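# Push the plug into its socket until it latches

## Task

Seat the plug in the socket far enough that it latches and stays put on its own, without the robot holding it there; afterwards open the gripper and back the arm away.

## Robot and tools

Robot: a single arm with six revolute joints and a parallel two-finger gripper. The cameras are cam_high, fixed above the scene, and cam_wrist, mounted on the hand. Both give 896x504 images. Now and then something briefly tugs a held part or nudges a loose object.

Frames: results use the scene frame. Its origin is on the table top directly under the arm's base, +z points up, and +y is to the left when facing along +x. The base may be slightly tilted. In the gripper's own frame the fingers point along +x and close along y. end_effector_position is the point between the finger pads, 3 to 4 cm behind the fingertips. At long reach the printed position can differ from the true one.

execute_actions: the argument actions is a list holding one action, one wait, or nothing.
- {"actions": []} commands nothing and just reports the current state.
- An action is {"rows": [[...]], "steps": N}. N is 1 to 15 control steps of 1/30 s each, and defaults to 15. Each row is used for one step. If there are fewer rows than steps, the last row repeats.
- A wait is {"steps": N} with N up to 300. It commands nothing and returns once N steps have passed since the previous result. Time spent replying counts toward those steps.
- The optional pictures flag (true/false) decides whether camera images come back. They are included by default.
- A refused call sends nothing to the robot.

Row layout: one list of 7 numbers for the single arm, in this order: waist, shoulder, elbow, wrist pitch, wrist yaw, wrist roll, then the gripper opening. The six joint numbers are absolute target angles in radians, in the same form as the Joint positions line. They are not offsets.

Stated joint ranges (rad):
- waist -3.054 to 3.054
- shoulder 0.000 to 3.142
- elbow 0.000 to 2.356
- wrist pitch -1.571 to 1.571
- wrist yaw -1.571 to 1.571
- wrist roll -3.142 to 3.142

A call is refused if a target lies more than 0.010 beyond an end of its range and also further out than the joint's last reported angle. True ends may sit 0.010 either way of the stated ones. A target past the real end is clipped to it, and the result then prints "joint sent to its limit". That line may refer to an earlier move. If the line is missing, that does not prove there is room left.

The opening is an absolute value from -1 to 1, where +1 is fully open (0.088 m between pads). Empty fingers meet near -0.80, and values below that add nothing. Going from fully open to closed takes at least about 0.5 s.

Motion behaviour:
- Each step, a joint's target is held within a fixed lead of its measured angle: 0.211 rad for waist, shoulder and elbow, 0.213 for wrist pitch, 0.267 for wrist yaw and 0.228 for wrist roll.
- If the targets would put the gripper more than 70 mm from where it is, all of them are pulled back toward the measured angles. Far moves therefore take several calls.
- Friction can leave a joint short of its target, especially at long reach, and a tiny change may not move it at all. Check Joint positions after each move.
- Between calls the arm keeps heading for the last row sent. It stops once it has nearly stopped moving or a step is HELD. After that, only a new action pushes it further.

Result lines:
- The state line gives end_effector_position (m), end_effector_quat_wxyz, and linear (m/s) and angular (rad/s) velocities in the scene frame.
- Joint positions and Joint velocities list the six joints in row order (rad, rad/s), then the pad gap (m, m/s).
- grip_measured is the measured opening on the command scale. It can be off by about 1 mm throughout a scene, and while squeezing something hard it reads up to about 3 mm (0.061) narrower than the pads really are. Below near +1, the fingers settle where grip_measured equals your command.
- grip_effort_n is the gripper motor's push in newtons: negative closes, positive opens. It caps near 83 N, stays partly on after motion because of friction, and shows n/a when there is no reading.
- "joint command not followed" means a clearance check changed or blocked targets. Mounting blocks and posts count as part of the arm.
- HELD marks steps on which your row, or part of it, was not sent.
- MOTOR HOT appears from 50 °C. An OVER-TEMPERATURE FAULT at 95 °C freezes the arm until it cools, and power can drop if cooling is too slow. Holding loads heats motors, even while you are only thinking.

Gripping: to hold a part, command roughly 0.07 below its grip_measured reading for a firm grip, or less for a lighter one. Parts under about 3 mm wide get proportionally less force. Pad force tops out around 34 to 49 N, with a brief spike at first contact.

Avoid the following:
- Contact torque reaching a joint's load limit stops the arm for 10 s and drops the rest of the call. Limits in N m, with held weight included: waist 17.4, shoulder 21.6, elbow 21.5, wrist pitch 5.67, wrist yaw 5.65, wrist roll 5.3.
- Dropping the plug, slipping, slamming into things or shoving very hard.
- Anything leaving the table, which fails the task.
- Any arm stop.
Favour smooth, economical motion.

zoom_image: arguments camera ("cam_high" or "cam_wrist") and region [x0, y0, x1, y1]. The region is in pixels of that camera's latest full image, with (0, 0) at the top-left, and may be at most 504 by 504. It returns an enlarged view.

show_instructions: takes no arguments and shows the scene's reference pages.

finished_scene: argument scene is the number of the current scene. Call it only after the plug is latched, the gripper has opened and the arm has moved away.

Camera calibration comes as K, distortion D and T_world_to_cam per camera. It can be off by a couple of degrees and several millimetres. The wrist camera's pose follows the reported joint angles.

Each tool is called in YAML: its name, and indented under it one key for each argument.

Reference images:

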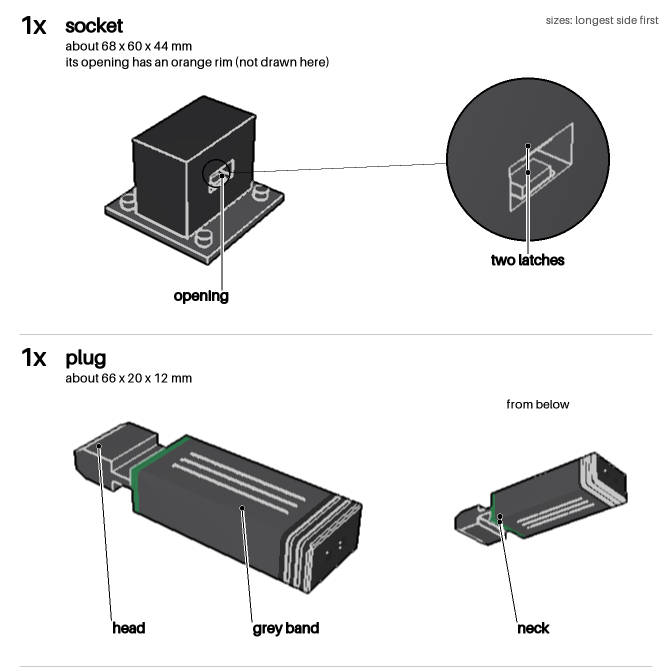

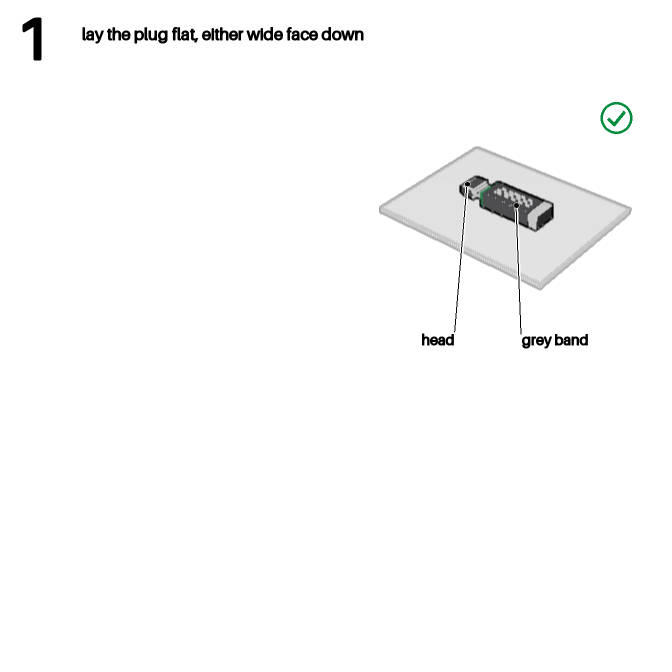

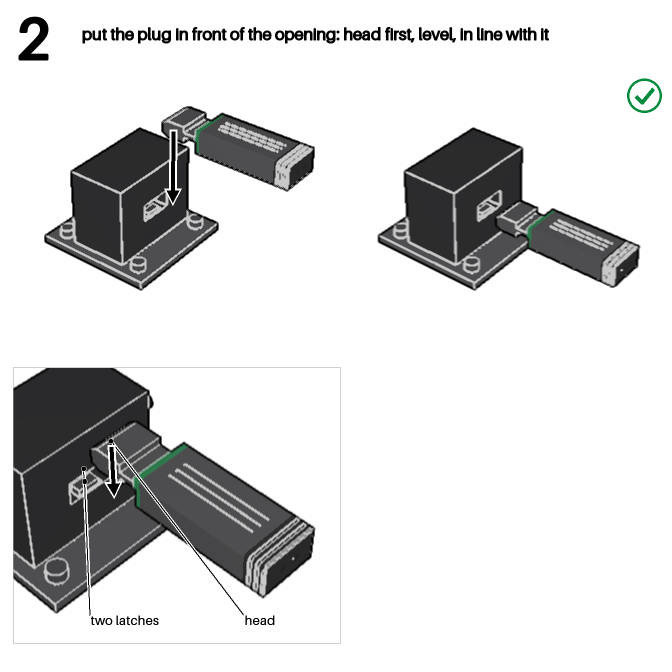

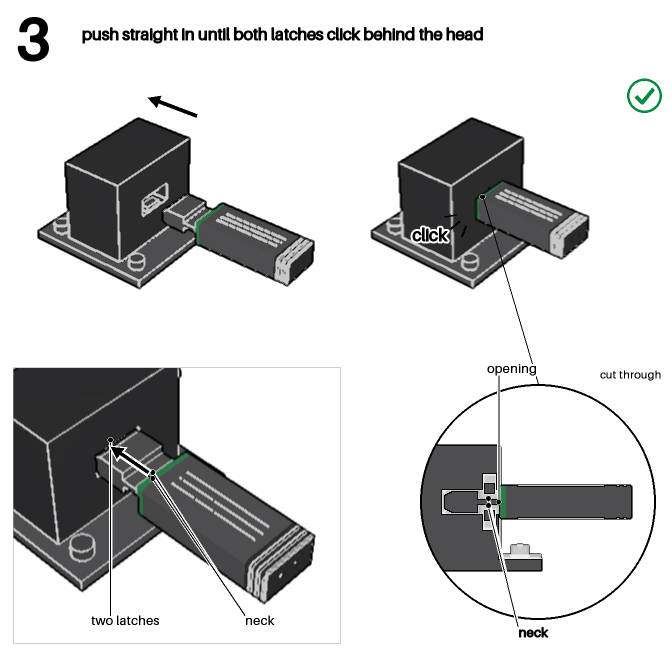

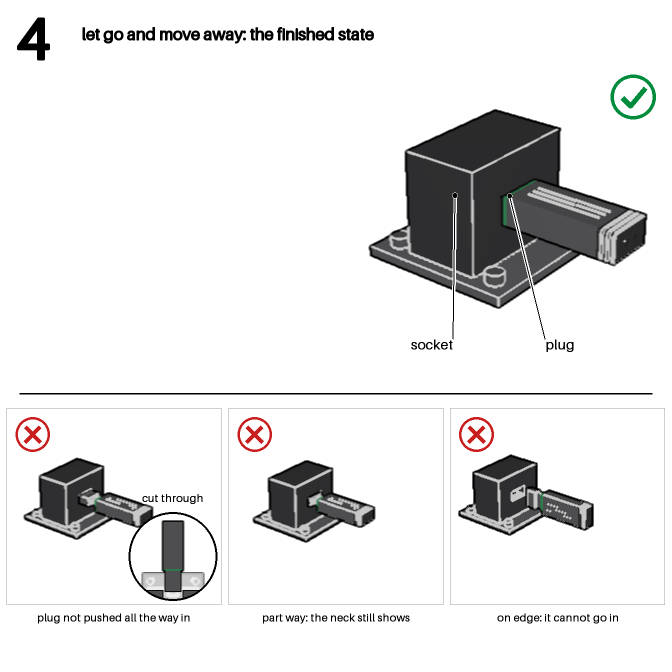

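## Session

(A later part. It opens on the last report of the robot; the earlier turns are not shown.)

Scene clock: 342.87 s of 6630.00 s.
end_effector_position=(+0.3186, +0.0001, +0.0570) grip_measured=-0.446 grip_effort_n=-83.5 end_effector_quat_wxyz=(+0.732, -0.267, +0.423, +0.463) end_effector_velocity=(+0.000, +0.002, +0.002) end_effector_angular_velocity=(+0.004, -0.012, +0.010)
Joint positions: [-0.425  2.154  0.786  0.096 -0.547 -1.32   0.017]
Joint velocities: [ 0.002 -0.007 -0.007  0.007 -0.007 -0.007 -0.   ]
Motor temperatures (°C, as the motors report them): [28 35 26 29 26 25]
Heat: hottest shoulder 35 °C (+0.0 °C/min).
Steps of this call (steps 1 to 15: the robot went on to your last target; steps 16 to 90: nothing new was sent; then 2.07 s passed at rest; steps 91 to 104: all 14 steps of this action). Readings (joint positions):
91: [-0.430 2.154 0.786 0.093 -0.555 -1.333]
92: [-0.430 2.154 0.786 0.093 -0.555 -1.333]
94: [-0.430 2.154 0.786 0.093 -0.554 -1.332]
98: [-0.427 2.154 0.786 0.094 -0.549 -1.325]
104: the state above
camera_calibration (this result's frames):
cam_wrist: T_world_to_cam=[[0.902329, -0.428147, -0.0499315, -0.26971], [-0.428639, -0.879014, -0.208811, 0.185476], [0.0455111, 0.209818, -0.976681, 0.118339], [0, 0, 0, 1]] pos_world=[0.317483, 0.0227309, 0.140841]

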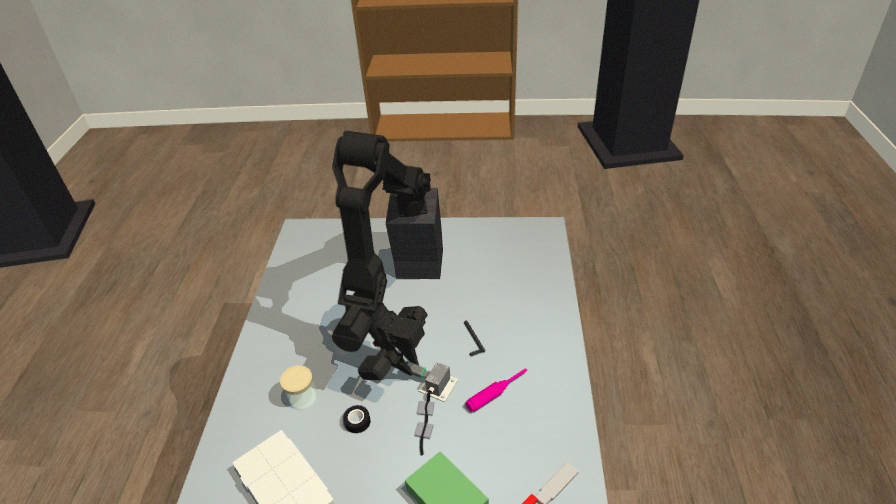

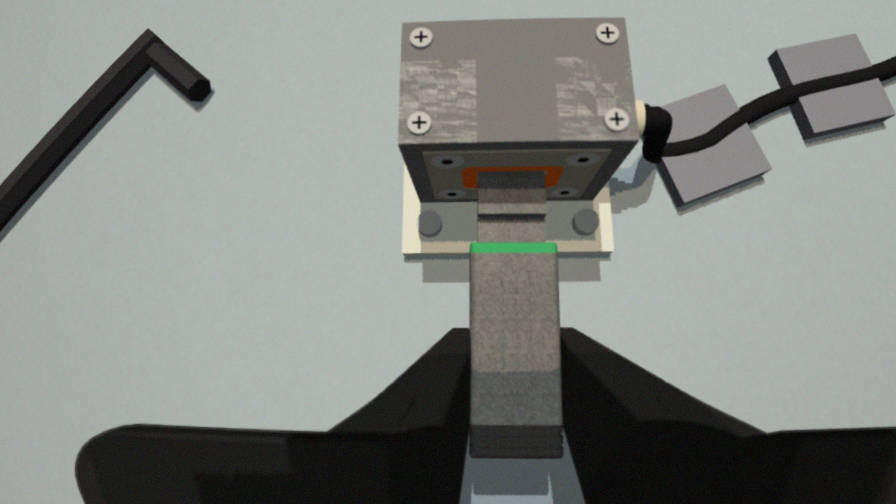

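execute_actions:
  actions:
    - {"rows": [[-0.404,2.148,0.786,0.097,-0.566,-1.325,-0.52],[-0.402,2.148,0.786,0.097,-0.569,-1.325,-0.52],[-0.399,2.148,0.786,0.097,-0.572,-1.325,-0.52],[-0.396,2.148,0.786,0.097,-0.575,-1.325,-0.52],[-0.393,2.148,0.786,0.097,-0.578,-1.325,-0.52],[-0.39,2.148,0.786,0.097,-0.581,-1.325,-0.52],[-0.387,2.148,0.786,0.097,-0.584,-1.325,-0.52],[-0.384,2.148,0.786,0.097,-0.586,-1.325,-0.52],[-0.381,2.148,0.786,0.097,-0.588,-1.325,-0.52],[-0.378,2.148,0.786,0.097,-0.59,-1.325,-0.52],[-0.375,2.148,0.786,0.097,-0.592,-1.325,-0.52],[-0.372,2.148,0.786,0.097,-0.594,-1.325,-0.52],[-0.369,2.148,0.786,0.097,-0.596,-1.325,-0.52]]}

zoom_image:
  camera: "cam_wrist"
  region: [440, 110, 590, 260]

Scene clock: 354.73 s of 6630.00 s.
end_effector_position=(+0.3186, +0.0006, +0.0569) grip_measured=-0.446 grip_effort_n=-83.5 end_effector_quat_wxyz=(+0.731, -0.269, +0.423, +0.463) end_effector_velocity=(-0.001, +0.000, +0.002) end_effector_angular_velocity=(+0.009, +0.004, -0.008)
Joint positions: [-0.423  2.154  0.786  0.096 -0.545 -1.322  0.017]
Joint velocities: [-0.002 -0.007 -0.002 -0.007 -0.007  0.007  0.   ]
Motor temperatures (°C, as the motors report them): [28 35 26 30 26 25]
Heat: hottest shoulder 35 °C (+0.0 °C/min).
Steps of this call (steps 1 to 15: the robot went on to your last target; steps 16 to 90: nothing new was sent; then 8.37 s passed at rest; steps 91 to 105: all 15 steps of this action). Readings (joint positions):
91: [-0.425 2.154 0.786 0.096 -0.547 -1.319]
92: [-0.425 2.154 0.786 0.096 -0.547 -1.319]
94: [-0.425 2.154 0.786 0.096 -0.547 -1.320]
98: [-0.424 2.154 0.786 0.096 -0.547 -1.322]
105: the state above
camera_calibration (this result's frames):
cam_wrist: T_world_to_cam=[[0.903941, -0.424913, -0.0483712, -0.270131], [-0.425226, -0.88099, -0.207459, 0.184753], [0.0455377, 0.208099, -0.977047, 0.118119], [0, 0, 0, 1]] pos_world=[0.317365, 0.0234025, 0.140669]

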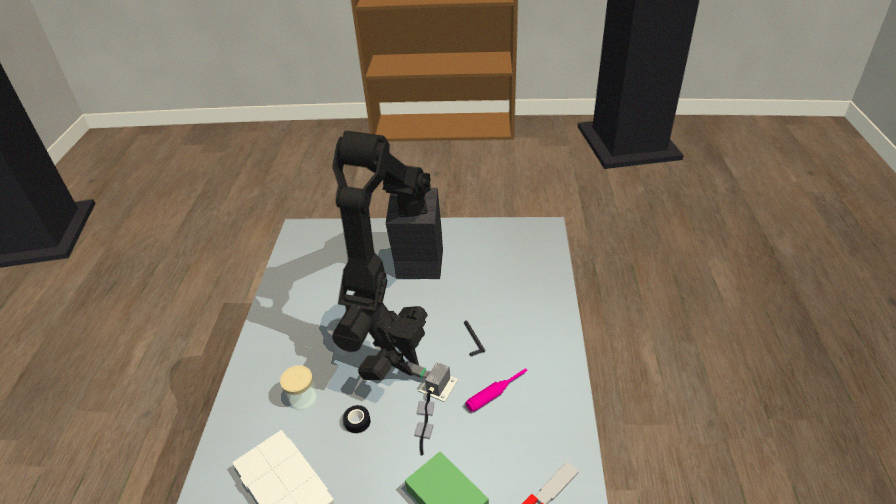

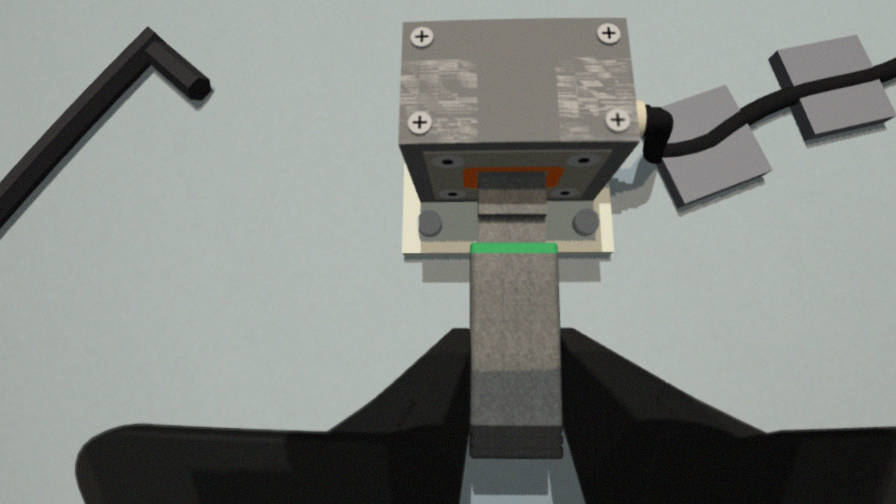

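Region (440, 110, 590, 260) of cam_wrist's 896x504 image, scaled by 3.360, with more detail than that image has.

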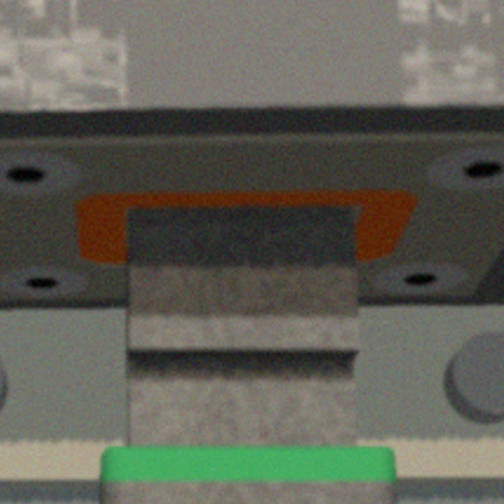

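execute_actions:
  actions:
    - {"rows": [[-0.39,2.155,0.786,0.097,-0.58,-1.327,-0.52],[-0.41,2.162,0.786,0.098,-0.562,-1.329,-0.52],[-0.425,2.168,0.786,0.099,-0.553,-1.33,-0.52],[-0.43,2.171,0.786,0.1,-0.552,-1.33,-0.52],[-0.43,2.173,0.786,0.102,-0.552,-1.33,-0.52],[-0.43,2.175,0.786,0.103,-0.552,-1.33,-0.52],[-0.43,2.177,0.786,0.105,-0.552,-1.33,-0.52],[-0.43,2.179,0.786,0.106,-0.552,-1.33,-0.52],[-0.43,2.181,0.786,0.108,-0.552,-1.33,-0.52]]}

zoom_image:
  camera: "cam_wrist"
  region: [440, 110, 590, 260]

Scene clock: 366.97 s of 6630.00 s.
end_effector_position=(+0.3182, -0.0003, +0.0550) grip_measured=-0.446 grip_effort_n=-83.5 end_effector_quat_wxyz=(+0.732, -0.268, +0.420, +0.464) end_effector_velocity=(-0.003, +0.003, +0.001) end_effector_angular_velocity=(+0.019, -0.003, +0.019)
Joint positions: [-0.429  2.163  0.786  0.105 -0.553 -1.328  0.017]
Joint velocities: [-0.002  0.002 -0.002 -0.007 -0.022 -0.022 -0.   ]
Motor temperatures (°C, as the motors report them): [29 36 26 29 28 25]
Heat: hottest shoulder 36 °C (+1.0 °C/min).
Steps of this call (steps 1 to 15: the robot went on to your last target; steps 16 to 90: nothing new was sent; then 8.73 s passed at rest; steps 91 to 105: all 15 steps of this action). Readings (joint positions):
91: [-0.423 2.154 0.786 0.096 -0.545 -1.322]
92: [-0.425 2.154 0.786 0.096 -0.546 -1.323]
94: [-0.427 2.154 0.786 0.096 -0.550 -1.326]
98: [-0.429 2.158 0.786 0.100 -0.552 -1.327]
105: the state above
camera_calibration (this result's frames):
cam_wrist: T_world_to_cam=[[0.904382, -0.42414, -0.0468817, -0.270444], [-0.423856, -0.880155, -0.213711, 0.183297], [0.0493803, 0.213148, -0.975771, 0.115257], [0, 0, 0, 1]] pos_world=[0.316585, 0.022057, 0.138958]

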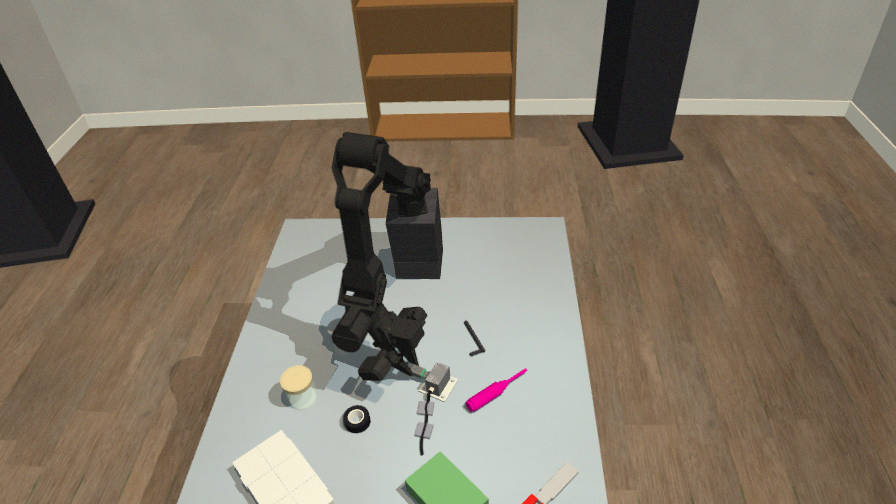

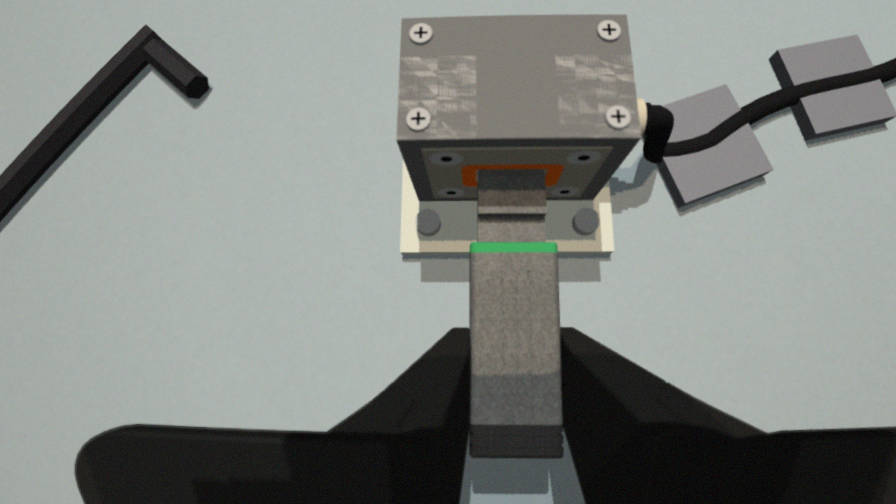

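Region (440, 110, 590, 260) of cam_wrist's 896x504 image, scaled by 3.360, with more detail than that image has.

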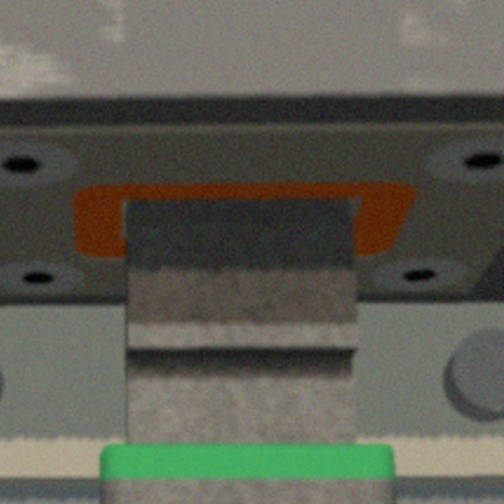

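execute_actions:
  actions:
    - {"rows": [[-0.43,2.183,0.786,0.109,-0.552,-1.33,-0.52],[-0.43,2.185,0.786,0.11,-0.552,-1.33,-0.52],[-0.43,2.186,0.786,0.111,-0.552,-1.33,-0.52]], "steps": 10}

zoom_image:
  camera: "cam_wrist"
  region: [440, 110, 590, 260]

Scene clock: 369.93 s of 6630.00 s.
end_effector_position=(+0.3179, -0.0004, +0.0544) grip_measured=-0.446 grip_effort_n=-83.5 end_effector_quat_wxyz=(+0.733, -0.267, +0.420, +0.464) end_effector_velocity=(-0.000, -0.002, -0.000) end_effector_angular_velocity=(+0.004, -0.007, +0.000)
Joint positions: [-0.43   2.167  0.786  0.108 -0.556 -1.328  0.017]
Joint velocities: [-0.007  0.002 -0.002  0.007 -0.007 -0.007 -0.   ]
Motor temperatures (°C, as the motors report them): [29 36 26 29 28 25]
Heat: hottest shoulder 36 °C (+1.0 °C/min).
Steps of this call (steps 1 to 15: the robot went on to your last target; steps 16 to 79: nothing new was sent; steps 80 to 89: all 10 steps of this action). Readings (joint positions):
80: [-0.429 2.164 0.786 0.106 -0.553 -1.328]
81: [-0.429 2.165 0.786 0.106 -0.554 -1.328]
83: [-0.430 2.166 0.786 0.107 -0.555 -1.328]
87: [-0.430 2.167 0.786 0.108 -0.556 -1.328]
89: the state above
camera_calibration (this result's frames):
cam_wrist: T_world_to_cam=[[0.904061, -0.424695, -0.0480336, -0.270084], [-0.424498, -0.879149, -0.216559, 0.183387], [0.0497429, 0.216173, -0.975087, 0.114523], [0, 0, 0, 1]] pos_world=[0.316323, 0.0217645, 0.138411]

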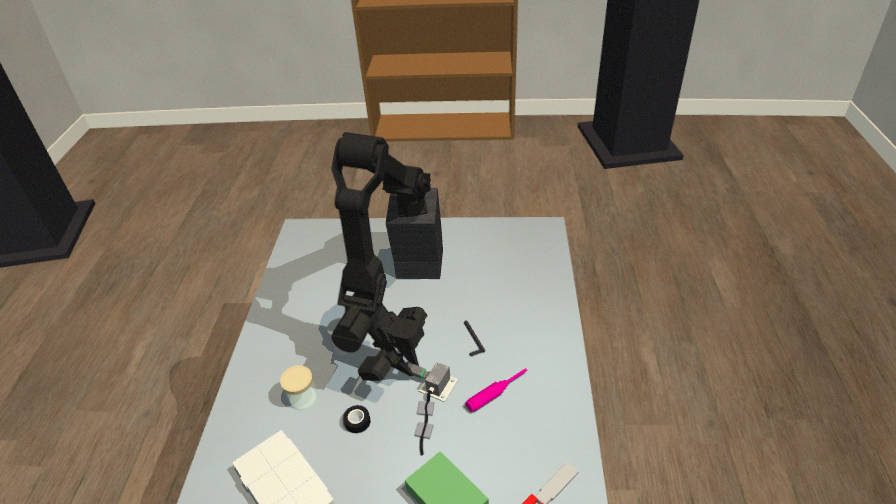

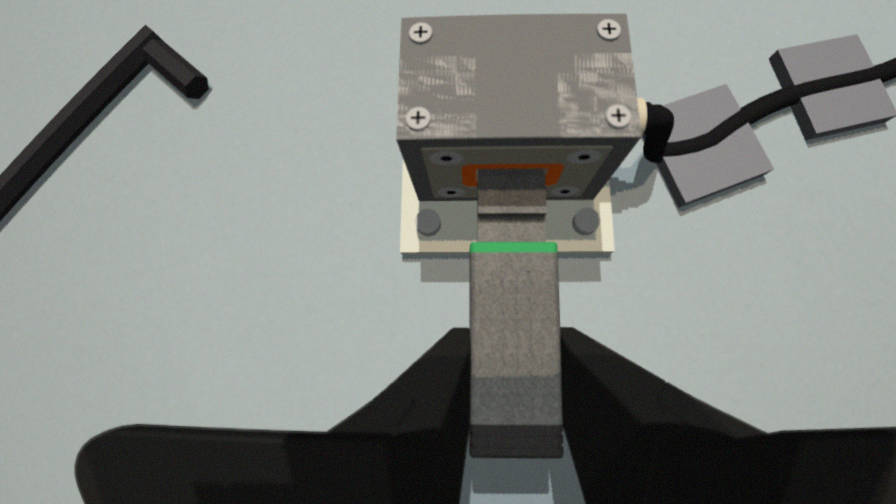

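Region (440, 110, 590, 260) of cam_wrist's 896x504 image, scaled by 3.360, with more detail than that image has.

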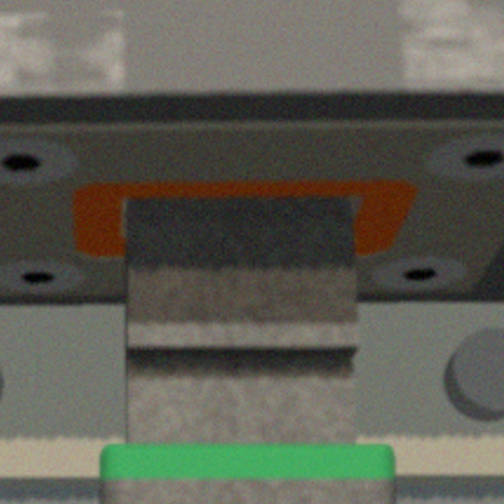

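execute_actions:
  actions: []

Scene clock: 385.77 s of 6630.00 s.
end_effector_position=(+0.3179, -0.0004, +0.0544) grip_measured=-0.446 grip_effort_n=-83.5 end_effector_quat_wxyz=(+0.733, -0.267, +0.420, +0.464) end_effector_velocity=(-0.000, +0.000, +0.002) end_effector_angular_velocity=(+0.009, +0.004, -0.008)
Joint positions: [-0.43   2.167  0.786  0.108 -0.556 -1.328  0.017]
Joint velocities: [-0.002 -0.007 -0.002 -0.007 -0.007  0.007 -0.   ]
Motor temperatures (°C, as the motors report them): [28 34 26 29 27 25]
Heat: hottest shoulder 34 °C (+0.0 °C/min).
Steps of this call (steps 1 to 15: the robot went on to your last target; steps 16 to 90: nothing new was sent; then 12.83 s passed at rest). Readings (joint positions):
1: [-0.430 2.167 0.786 0.108 -0.556 -1.328]
2: [-0.430 2.167 0.786 0.108 -0.556 -1.328]
4: [-0.430 2.167 0.786 0.108 -0.556 -1.328]
8: [-0.430 2.167 0.786 0.108 -0.556 -1.328]
90: the state above
The arm was judged still, so your last target was given up. Only a new action makes it travel on or press farther. Fingers that are still opening or closing keep moving.
camera_calibration (this result's frames):
cam_wrist: T_world_to_cam=[[0.904061, -0.424695, -0.0480336, -0.270084], [-0.424498, -0.879149, -0.216559, 0.183387], [0.0497429, 0.216173, -0.975087, 0.114523], [0, 0, 0, 1]] pos_world=[0.316323, 0.0217645, 0.138411]

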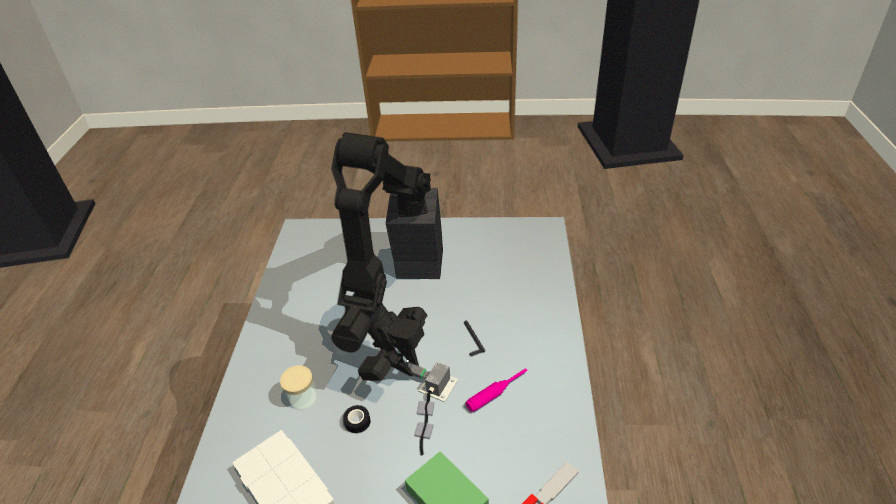

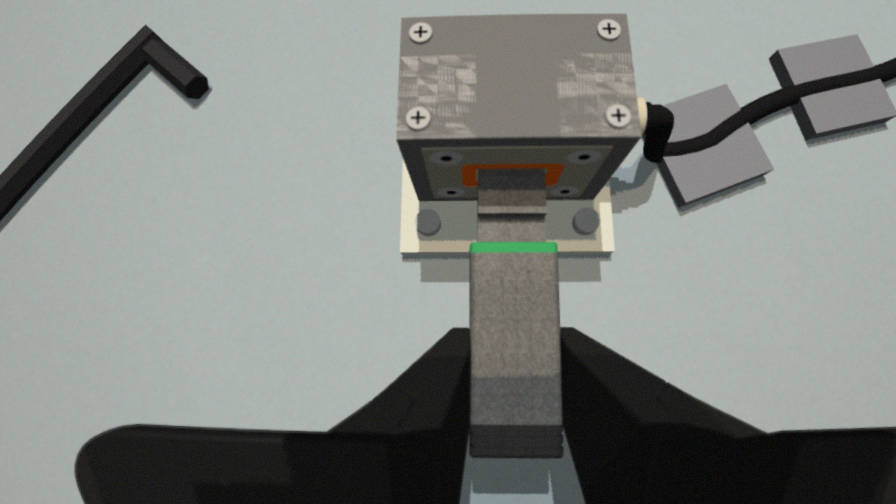

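execute_actions:
  actions:
    - {"rows":[[-0.432,2.156,0.786,0.106,-0.553,-1.33,-0.52],[-0.432,2.153,0.786,0.103,-0.553,-1.33,-0.52],[-0.432,2.15,0.786,0.1,-0.553,-1.33,-0.52],[-0.432,2.147,0.786,0.097,-0.553,-1.33,-0.52],[-0.432,2.144,0.786,0.094,-0.553,-1.33,-0.52],[-0.432,2.141,0.786,0.091,-0.553,-1.33,-0.52],[-0.432,2.139,0.786,0.087,-0.553,-1.33,-0.52]],"steps":15}

zoom_image:
  camera: "cam_wrist"
  region: [440,110,590,260]

Scene clock: 393.60 s of 6630.00 s.
end_effector_position=(+0.3184, -0.0008, +0.0582) grip_measured=-0.446 grip_effort_n=-83.5 end_effector_quat_wxyz=(+0.732, -0.267, +0.421, +0.464) end_effector_velocity=(+0.000, +0.000, +0.002) end_effector_angular_velocity=(+0.007, -0.005, -0.008)
Joint positions: [-0.431  2.151  0.786  0.09  -0.554 -1.328  0.017]
Joint velocities: [-0.002 -0.007 -0.007  0.007 -0.007  0.007 -0.   ]
Motor temperatures (°C, as the motors report them): [28 34 26 29 27 25]
Heat: hottest shoulder 34 °C (+0.0 °C/min).
Steps of this call (steps 1 to 90: nothing new was sent; then 4.33 s passed at rest; steps 91 to 105: all 15 steps of this action). Readings (joint positions):
91: [-0.430 2.167 0.786 0.108 -0.556 -1.328]
92: [-0.431 2.167 0.786 0.108 -0.557 -1.328]
94: [-0.431 2.164 0.786 0.106 -0.557 -1.328]
98: [-0.431 2.155 0.786 0.095 -0.555 -1.328]
105: the state above
camera_calibration (this result's frames):
cam_wrist: T_world_to_cam=[[0.903636, -0.425495, -0.0489447, -0.270369], [-0.425617, -0.879319, -0.213655, 0.184204], [0.0478711, 0.213898, -0.975682, 0.118869], [0, 0, 0, 1]] pos_world=[0.317025, 0.0215072, 0.142101]

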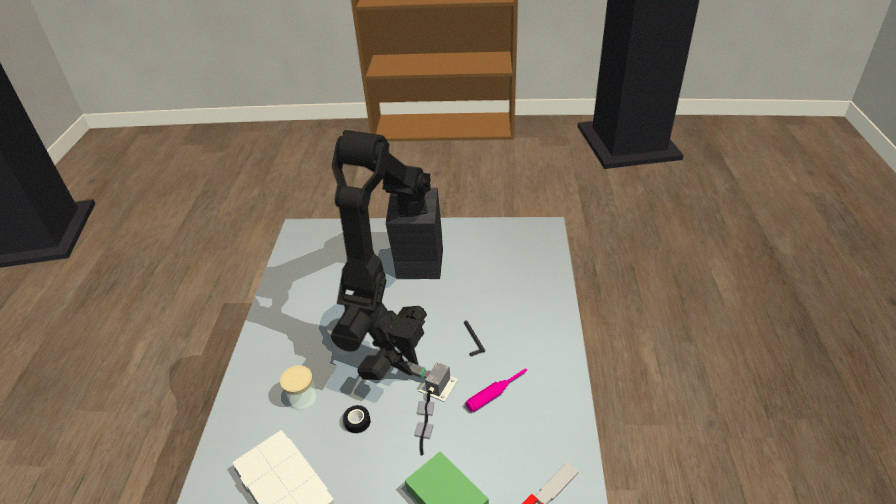

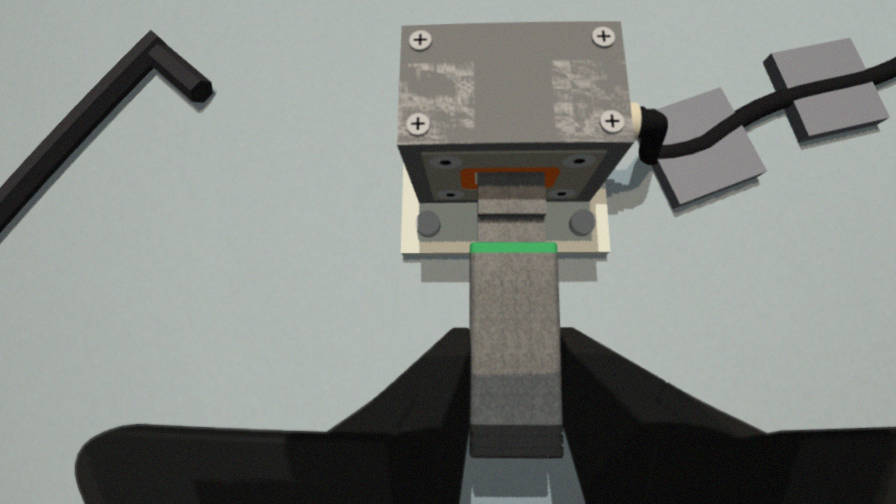

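Region (440, 110, 590, 260) of cam_wrist's 896x504 image, scaled by 3.360, with more detail than that image has.

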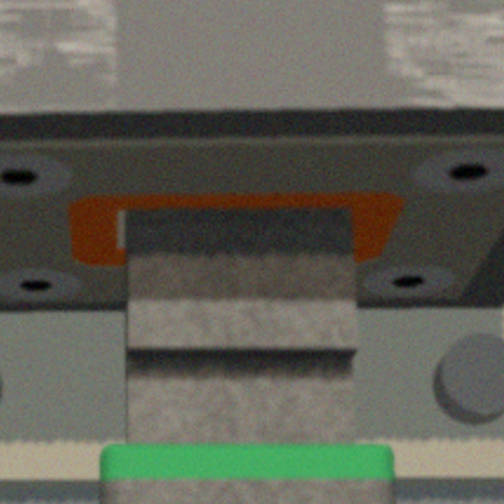

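execute_actions:
  actions:
    - {"rows":[[-0.432,2.139,0.782,0.088,-0.553,-1.33,-0.52],[-0.432,2.139,0.779,0.089,-0.553,-1.33,-0.52],[-0.432,2.139,0.776,0.09,-0.553,-1.33,-0.52]],"steps":12}

zoom_image:
  camera: "cam_wrist"
  region: [440,110,590,260]

Scene clock: 399.70 s of 6630.00 s.
end_effector_position=(+0.3176, -0.0007, +0.0581) grip_measured=-0.446 grip_effort_n=-83.5 end_effector_quat_wxyz=(+0.732, -0.267, +0.422, +0.464) end_effector_velocity=(+0.001, -0.000, +0.001) end_effector_angular_velocity=(+0.003, -0.012, +0.005)
Joint positions: [-0.431  2.15   0.784  0.09  -0.553 -1.328  0.017]
Joint velocities: [-0.002 -0.002 -0.002  0.007 -0.007 -0.007 -0.   ]
Motor temperatures (°C, as the motors report them): [28 35 26 29 27 25]
Heat: hottest shoulder 35 °C (+1.0 °C/min).
Steps of this call (steps 1 to 15: the robot went on to your last target; steps 16 to 90: nothing new was sent; then 2.70 s passed at rest; steps 91 to 102: all 12 steps of this action). Readings (joint positions):
91: [-0.431 2.151 0.786 0.090 -0.553 -1.328]
92: [-0.431 2.151 0.786 0.090 -0.553 -1.328]
94: [-0.431 2.151 0.786 0.090 -0.553 -1.328]
98: [-0.431 2.150 0.785 0.090 -0.553 -1.328]
102: the state above
camera_calibration (this result's frames):
cam_wrist: T_world_to_cam=[[0.903488, -0.425601, -0.0507292, -0.269441], [-0.426138, -0.879251, -0.212894, 0.184081], [0.0460043, 0.213965, -0.975757, 0.119371], [0, 0, 0, 1]] pos_world=[0.31639, 0.0216381, 0.141998]

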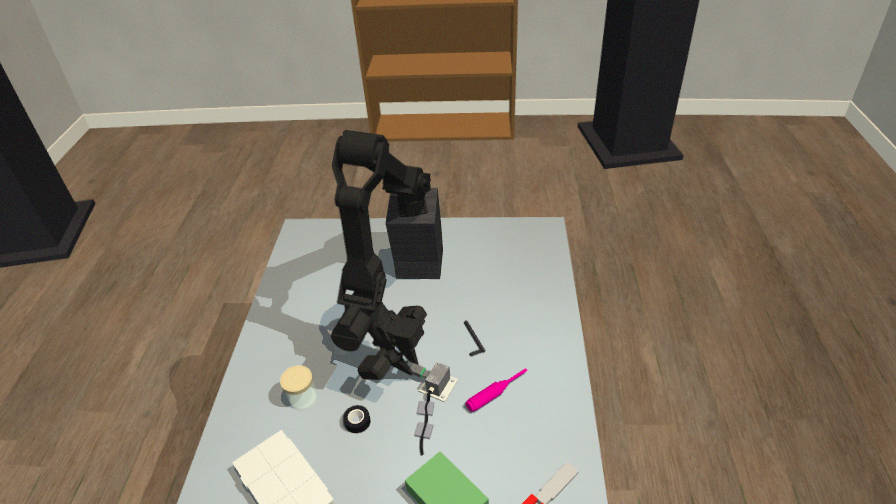

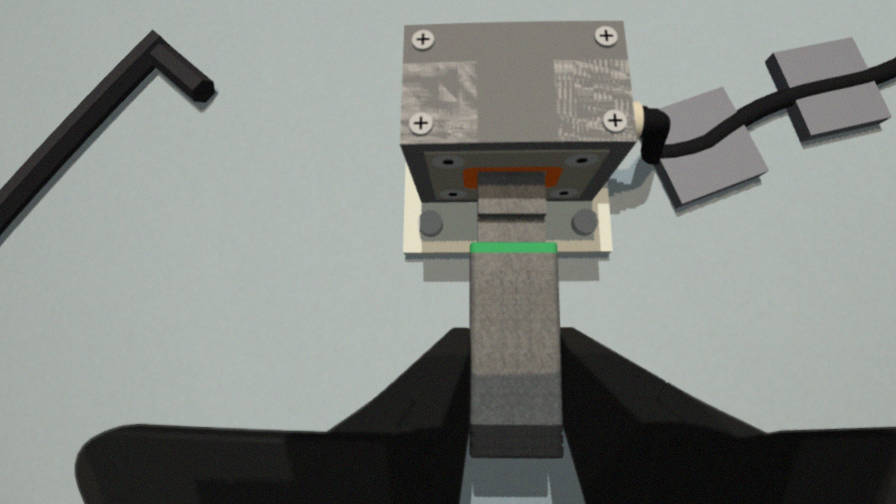

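Region (440, 110, 590, 260) of cam_wrist's 896x504 image, scaled by 3.360, with more detail than that image has.

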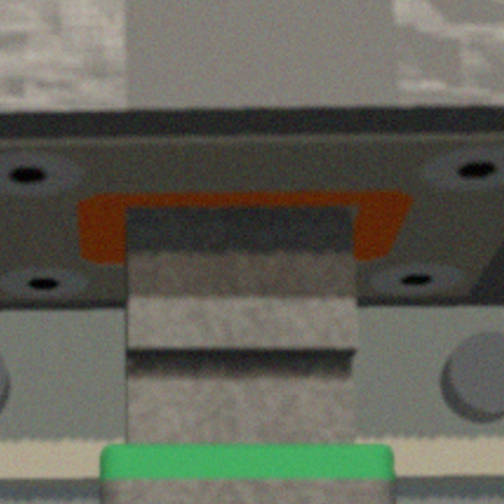

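execute_actions:
  actions:
    - {"rows":[[-0.428,2.145,0.784,0.092,-0.553,-1.328,-0.52],[-0.425,2.145,0.784,0.092,-0.554,-1.326,-0.52],[-0.422,2.145,0.784,0.093,-0.555,-1.324,-0.52],[-0.419,2.145,0.784,0.093,-0.557,-1.322,-0.52],[-0.416,2.145,0.784,0.094,-0.559,-1.322,-0.52],[-0.413,2.145,0.784,0.094,-0.561,-1.322,-0.52],[-0.410,2.145,0.784,0.094,-0.563,-1.322,-0.52],[-0.407,2.145,0.784,0.094,-0.566,-1.322,-0.52],[-0.404,2.145,0.784,0.094,-0.569,-1.322,-0.52],[-0.401,2.145,0.784,0.094,-0.572,-1.322,-0.52],[-0.398,2.145,0.784,0.094,-0.575,-1.322,-0.52]],"steps":15}

zoom_image:
  camera: "cam_wrist"
  region: [440,110,590,260]

Scene clock: 404.30 s of 6630.00 s.
end_effector_position=(+0.3179, +0.0002, +0.0579) grip_measured=-0.446 grip_effort_n=-83.5 end_effector_quat_wxyz=(+0.731, -0.268, +0.423, +0.464) end_effector_velocity=(-0.003, -0.001, +0.002) end_effector_angular_velocity=(+0.006, +0.002, -0.000)
Joint positions: [-0.426  2.15   0.784  0.091 -0.549 -1.324  0.017]
Joint velocities: [-0.007 -0.007 -0.007 -0.007 -0.007 -0.007 -0.   ]
Motor temperatures (°C, as the motors report them): [28 35 26 29 27 25]
Heat: hottest shoulder 35 °C (+0.0 °C/min).
Steps of this call (steps 1 to 15: the robot went on to your last target; steps 16 to 90: nothing new was sent; then 1.10 s passed at rest; steps 91 to 105: all 15 steps of this action). Readings (joint positions):
91: [-0.431 2.150 0.784 0.090 -0.553 -1.328]
92: [-0.431 2.150 0.784 0.090 -0.553 -1.328]
94: [-0.430 2.150 0.784 0.090 -0.553 -1.328]
98: [-0.427 2.150 0.784 0.091 -0.550 -1.325]
105: the state above
camera_calibration (this result's frames):
cam_wrist: T_world_to_cam=[[0.903603, -0.425403, -0.0503433, -0.269398], [-0.426014, -0.880087, -0.209663, 0.184706], [0.0448848, 0.210899, -0.976477, 0.119381], [0, 0, 0, 1]] pos_world=[0.316758, 0.0227772, 0.141737]

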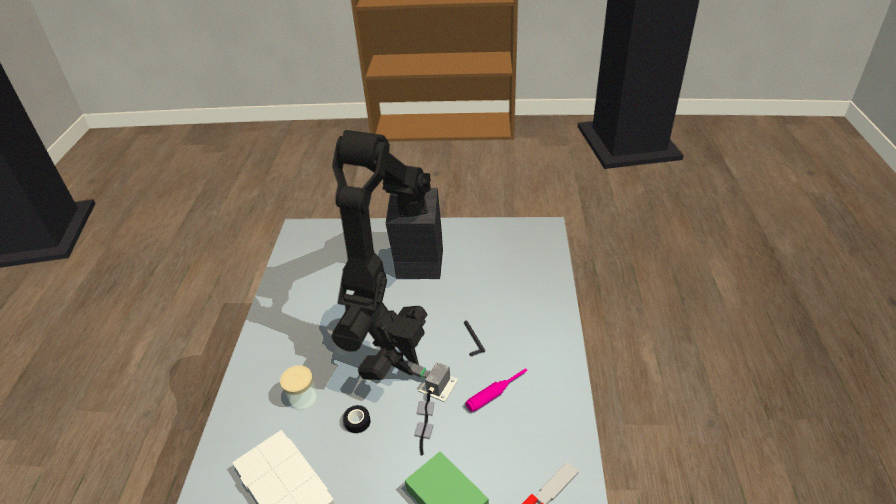

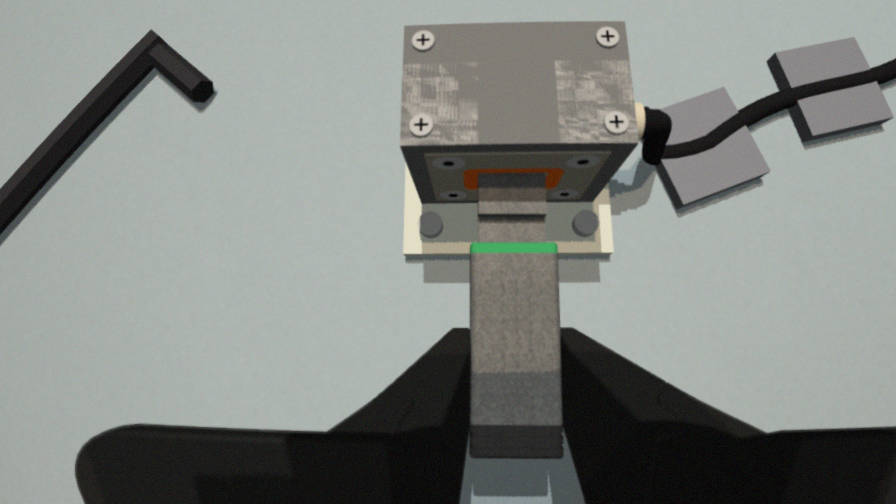

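Region (440, 110, 590, 260) of cam_wrist's 896x504 image, scaled by 3.360, with more detail than that image has.

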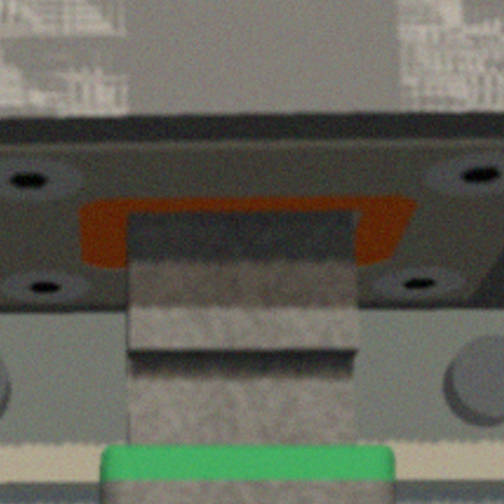

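execute_actions:
  actions:
    - {"rows":[[-0.41,2.142,0.784,0.092,-0.565,-1.326,-0.52],[-0.42,2.140,0.784,0.092,-0.558,-1.326,-0.52],[-0.43,2.139,0.784,0.091,-0.551,-1.326,-0.52],[-0.43,2.139,0.784,0.091,-0.551,-1.326,-0.52],[-0.43,2.138,0.784,0.088,-0.551,-1.326,-0.52],[-0.43,2.137,0.784,0.087,-0.551,-1.326,-0.52],[-0.43,2.136,0.784,0.086,-0.551,-1.326,-0.52],[-0.43,2.135,0.784,0.085,-0.551,-1.326,-0.52],[-0.43,2.134,0.784,0.084,-0.551,-1.326,-0.52]],"steps":15}

zoom_image:
  camera: "cam_wrist"
  region: [440,110,590,260]

Scene clock: 419.90 s of 6630.00 s.
end_effector_position=(+0.3178, -0.0005, +0.0585) grip_measured=-0.446 grip_effort_n=-83.5 end_effector_quat_wxyz=(+0.731, -0.267, +0.424, +0.463) end_effector_velocity=(-0.006, -0.000, -0.001) end_effector_angular_velocity=(+0.010, +0.021, -0.001)
Joint positions: [-0.428  2.147  0.784  0.087 -0.549 -1.323  0.017]
Joint velocities: [-0.007  0.002 -0.002 -0.022 -0.007 -0.007 -0.   ]
Motor temperatures (°C, as the motors report them): [28 36 26 29 27 25]
Heat: hottest shoulder 36 °C (+0.0 °C/min).
Steps of this call (steps 1 to 15: the robot went on to your last target; steps 16 to 90: nothing new was sent; then 12.10 s passed at rest; steps 91 to 105: all 15 steps of this action). Readings (joint positions):
91: [-0.426 2.150 0.784 0.091 -0.549 -1.323]
92: [-0.426 2.150 0.784 0.091 -0.549 -1.323]
94: [-0.428 2.150 0.784 0.091 -0.550 -1.323]
98: [-0.428 2.149 0.784 0.090 -0.551 -1.323]
105: the state above
camera_calibration (this result's frames):
cam_wrist: T_world_to_cam=[[0.902414, -0.427728, -0.0519348, -0.269047], [-0.428628, -0.878896, -0.209334, 0.185006], [0.0438928, 0.211167, -0.976464, 0.12048], [0, 0, 0, 1]] pos_world=[0.316802, 0.022081, 0.142399]

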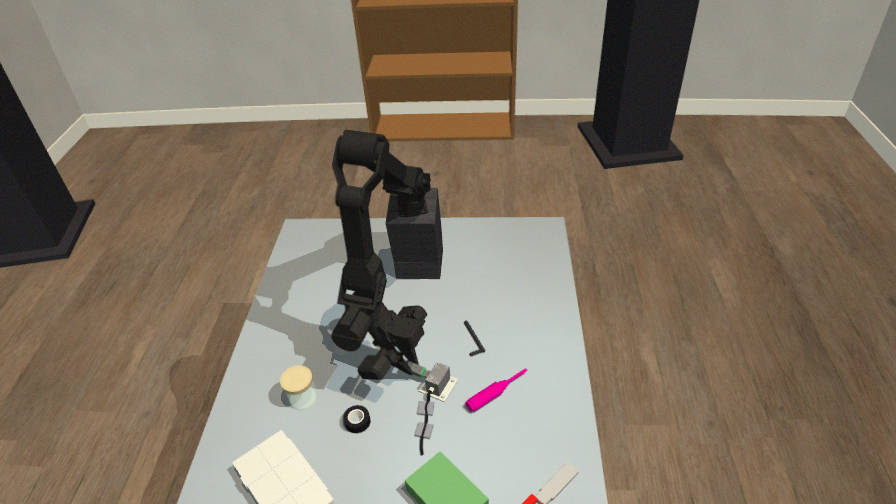

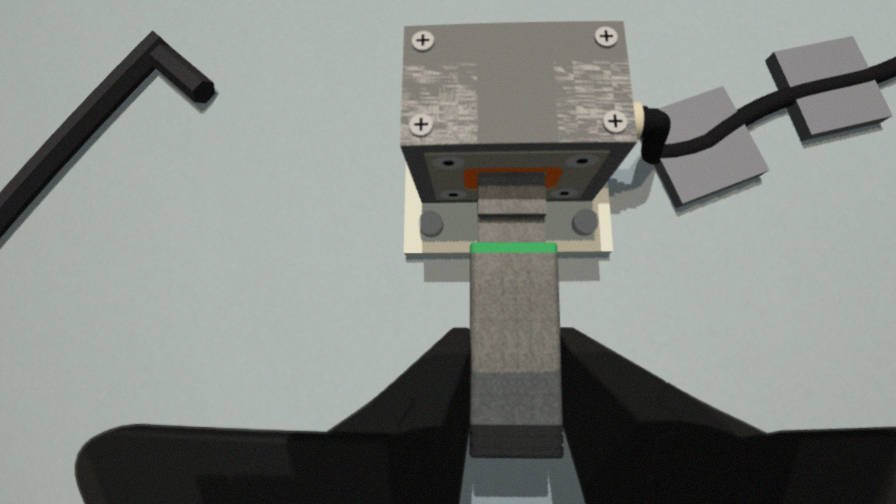

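Region (440, 110, 590, 260) of cam_wrist's 896x504 image, scaled by 3.360, with more detail than that image has.

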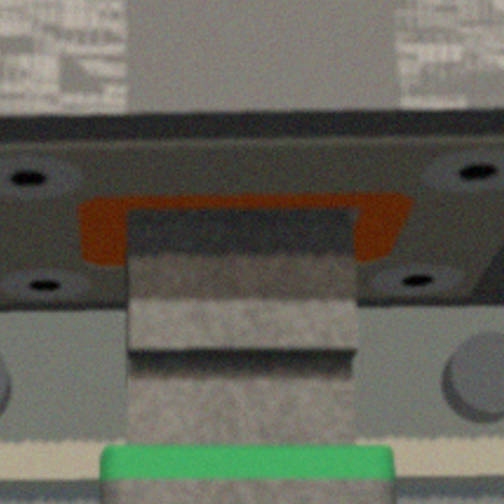

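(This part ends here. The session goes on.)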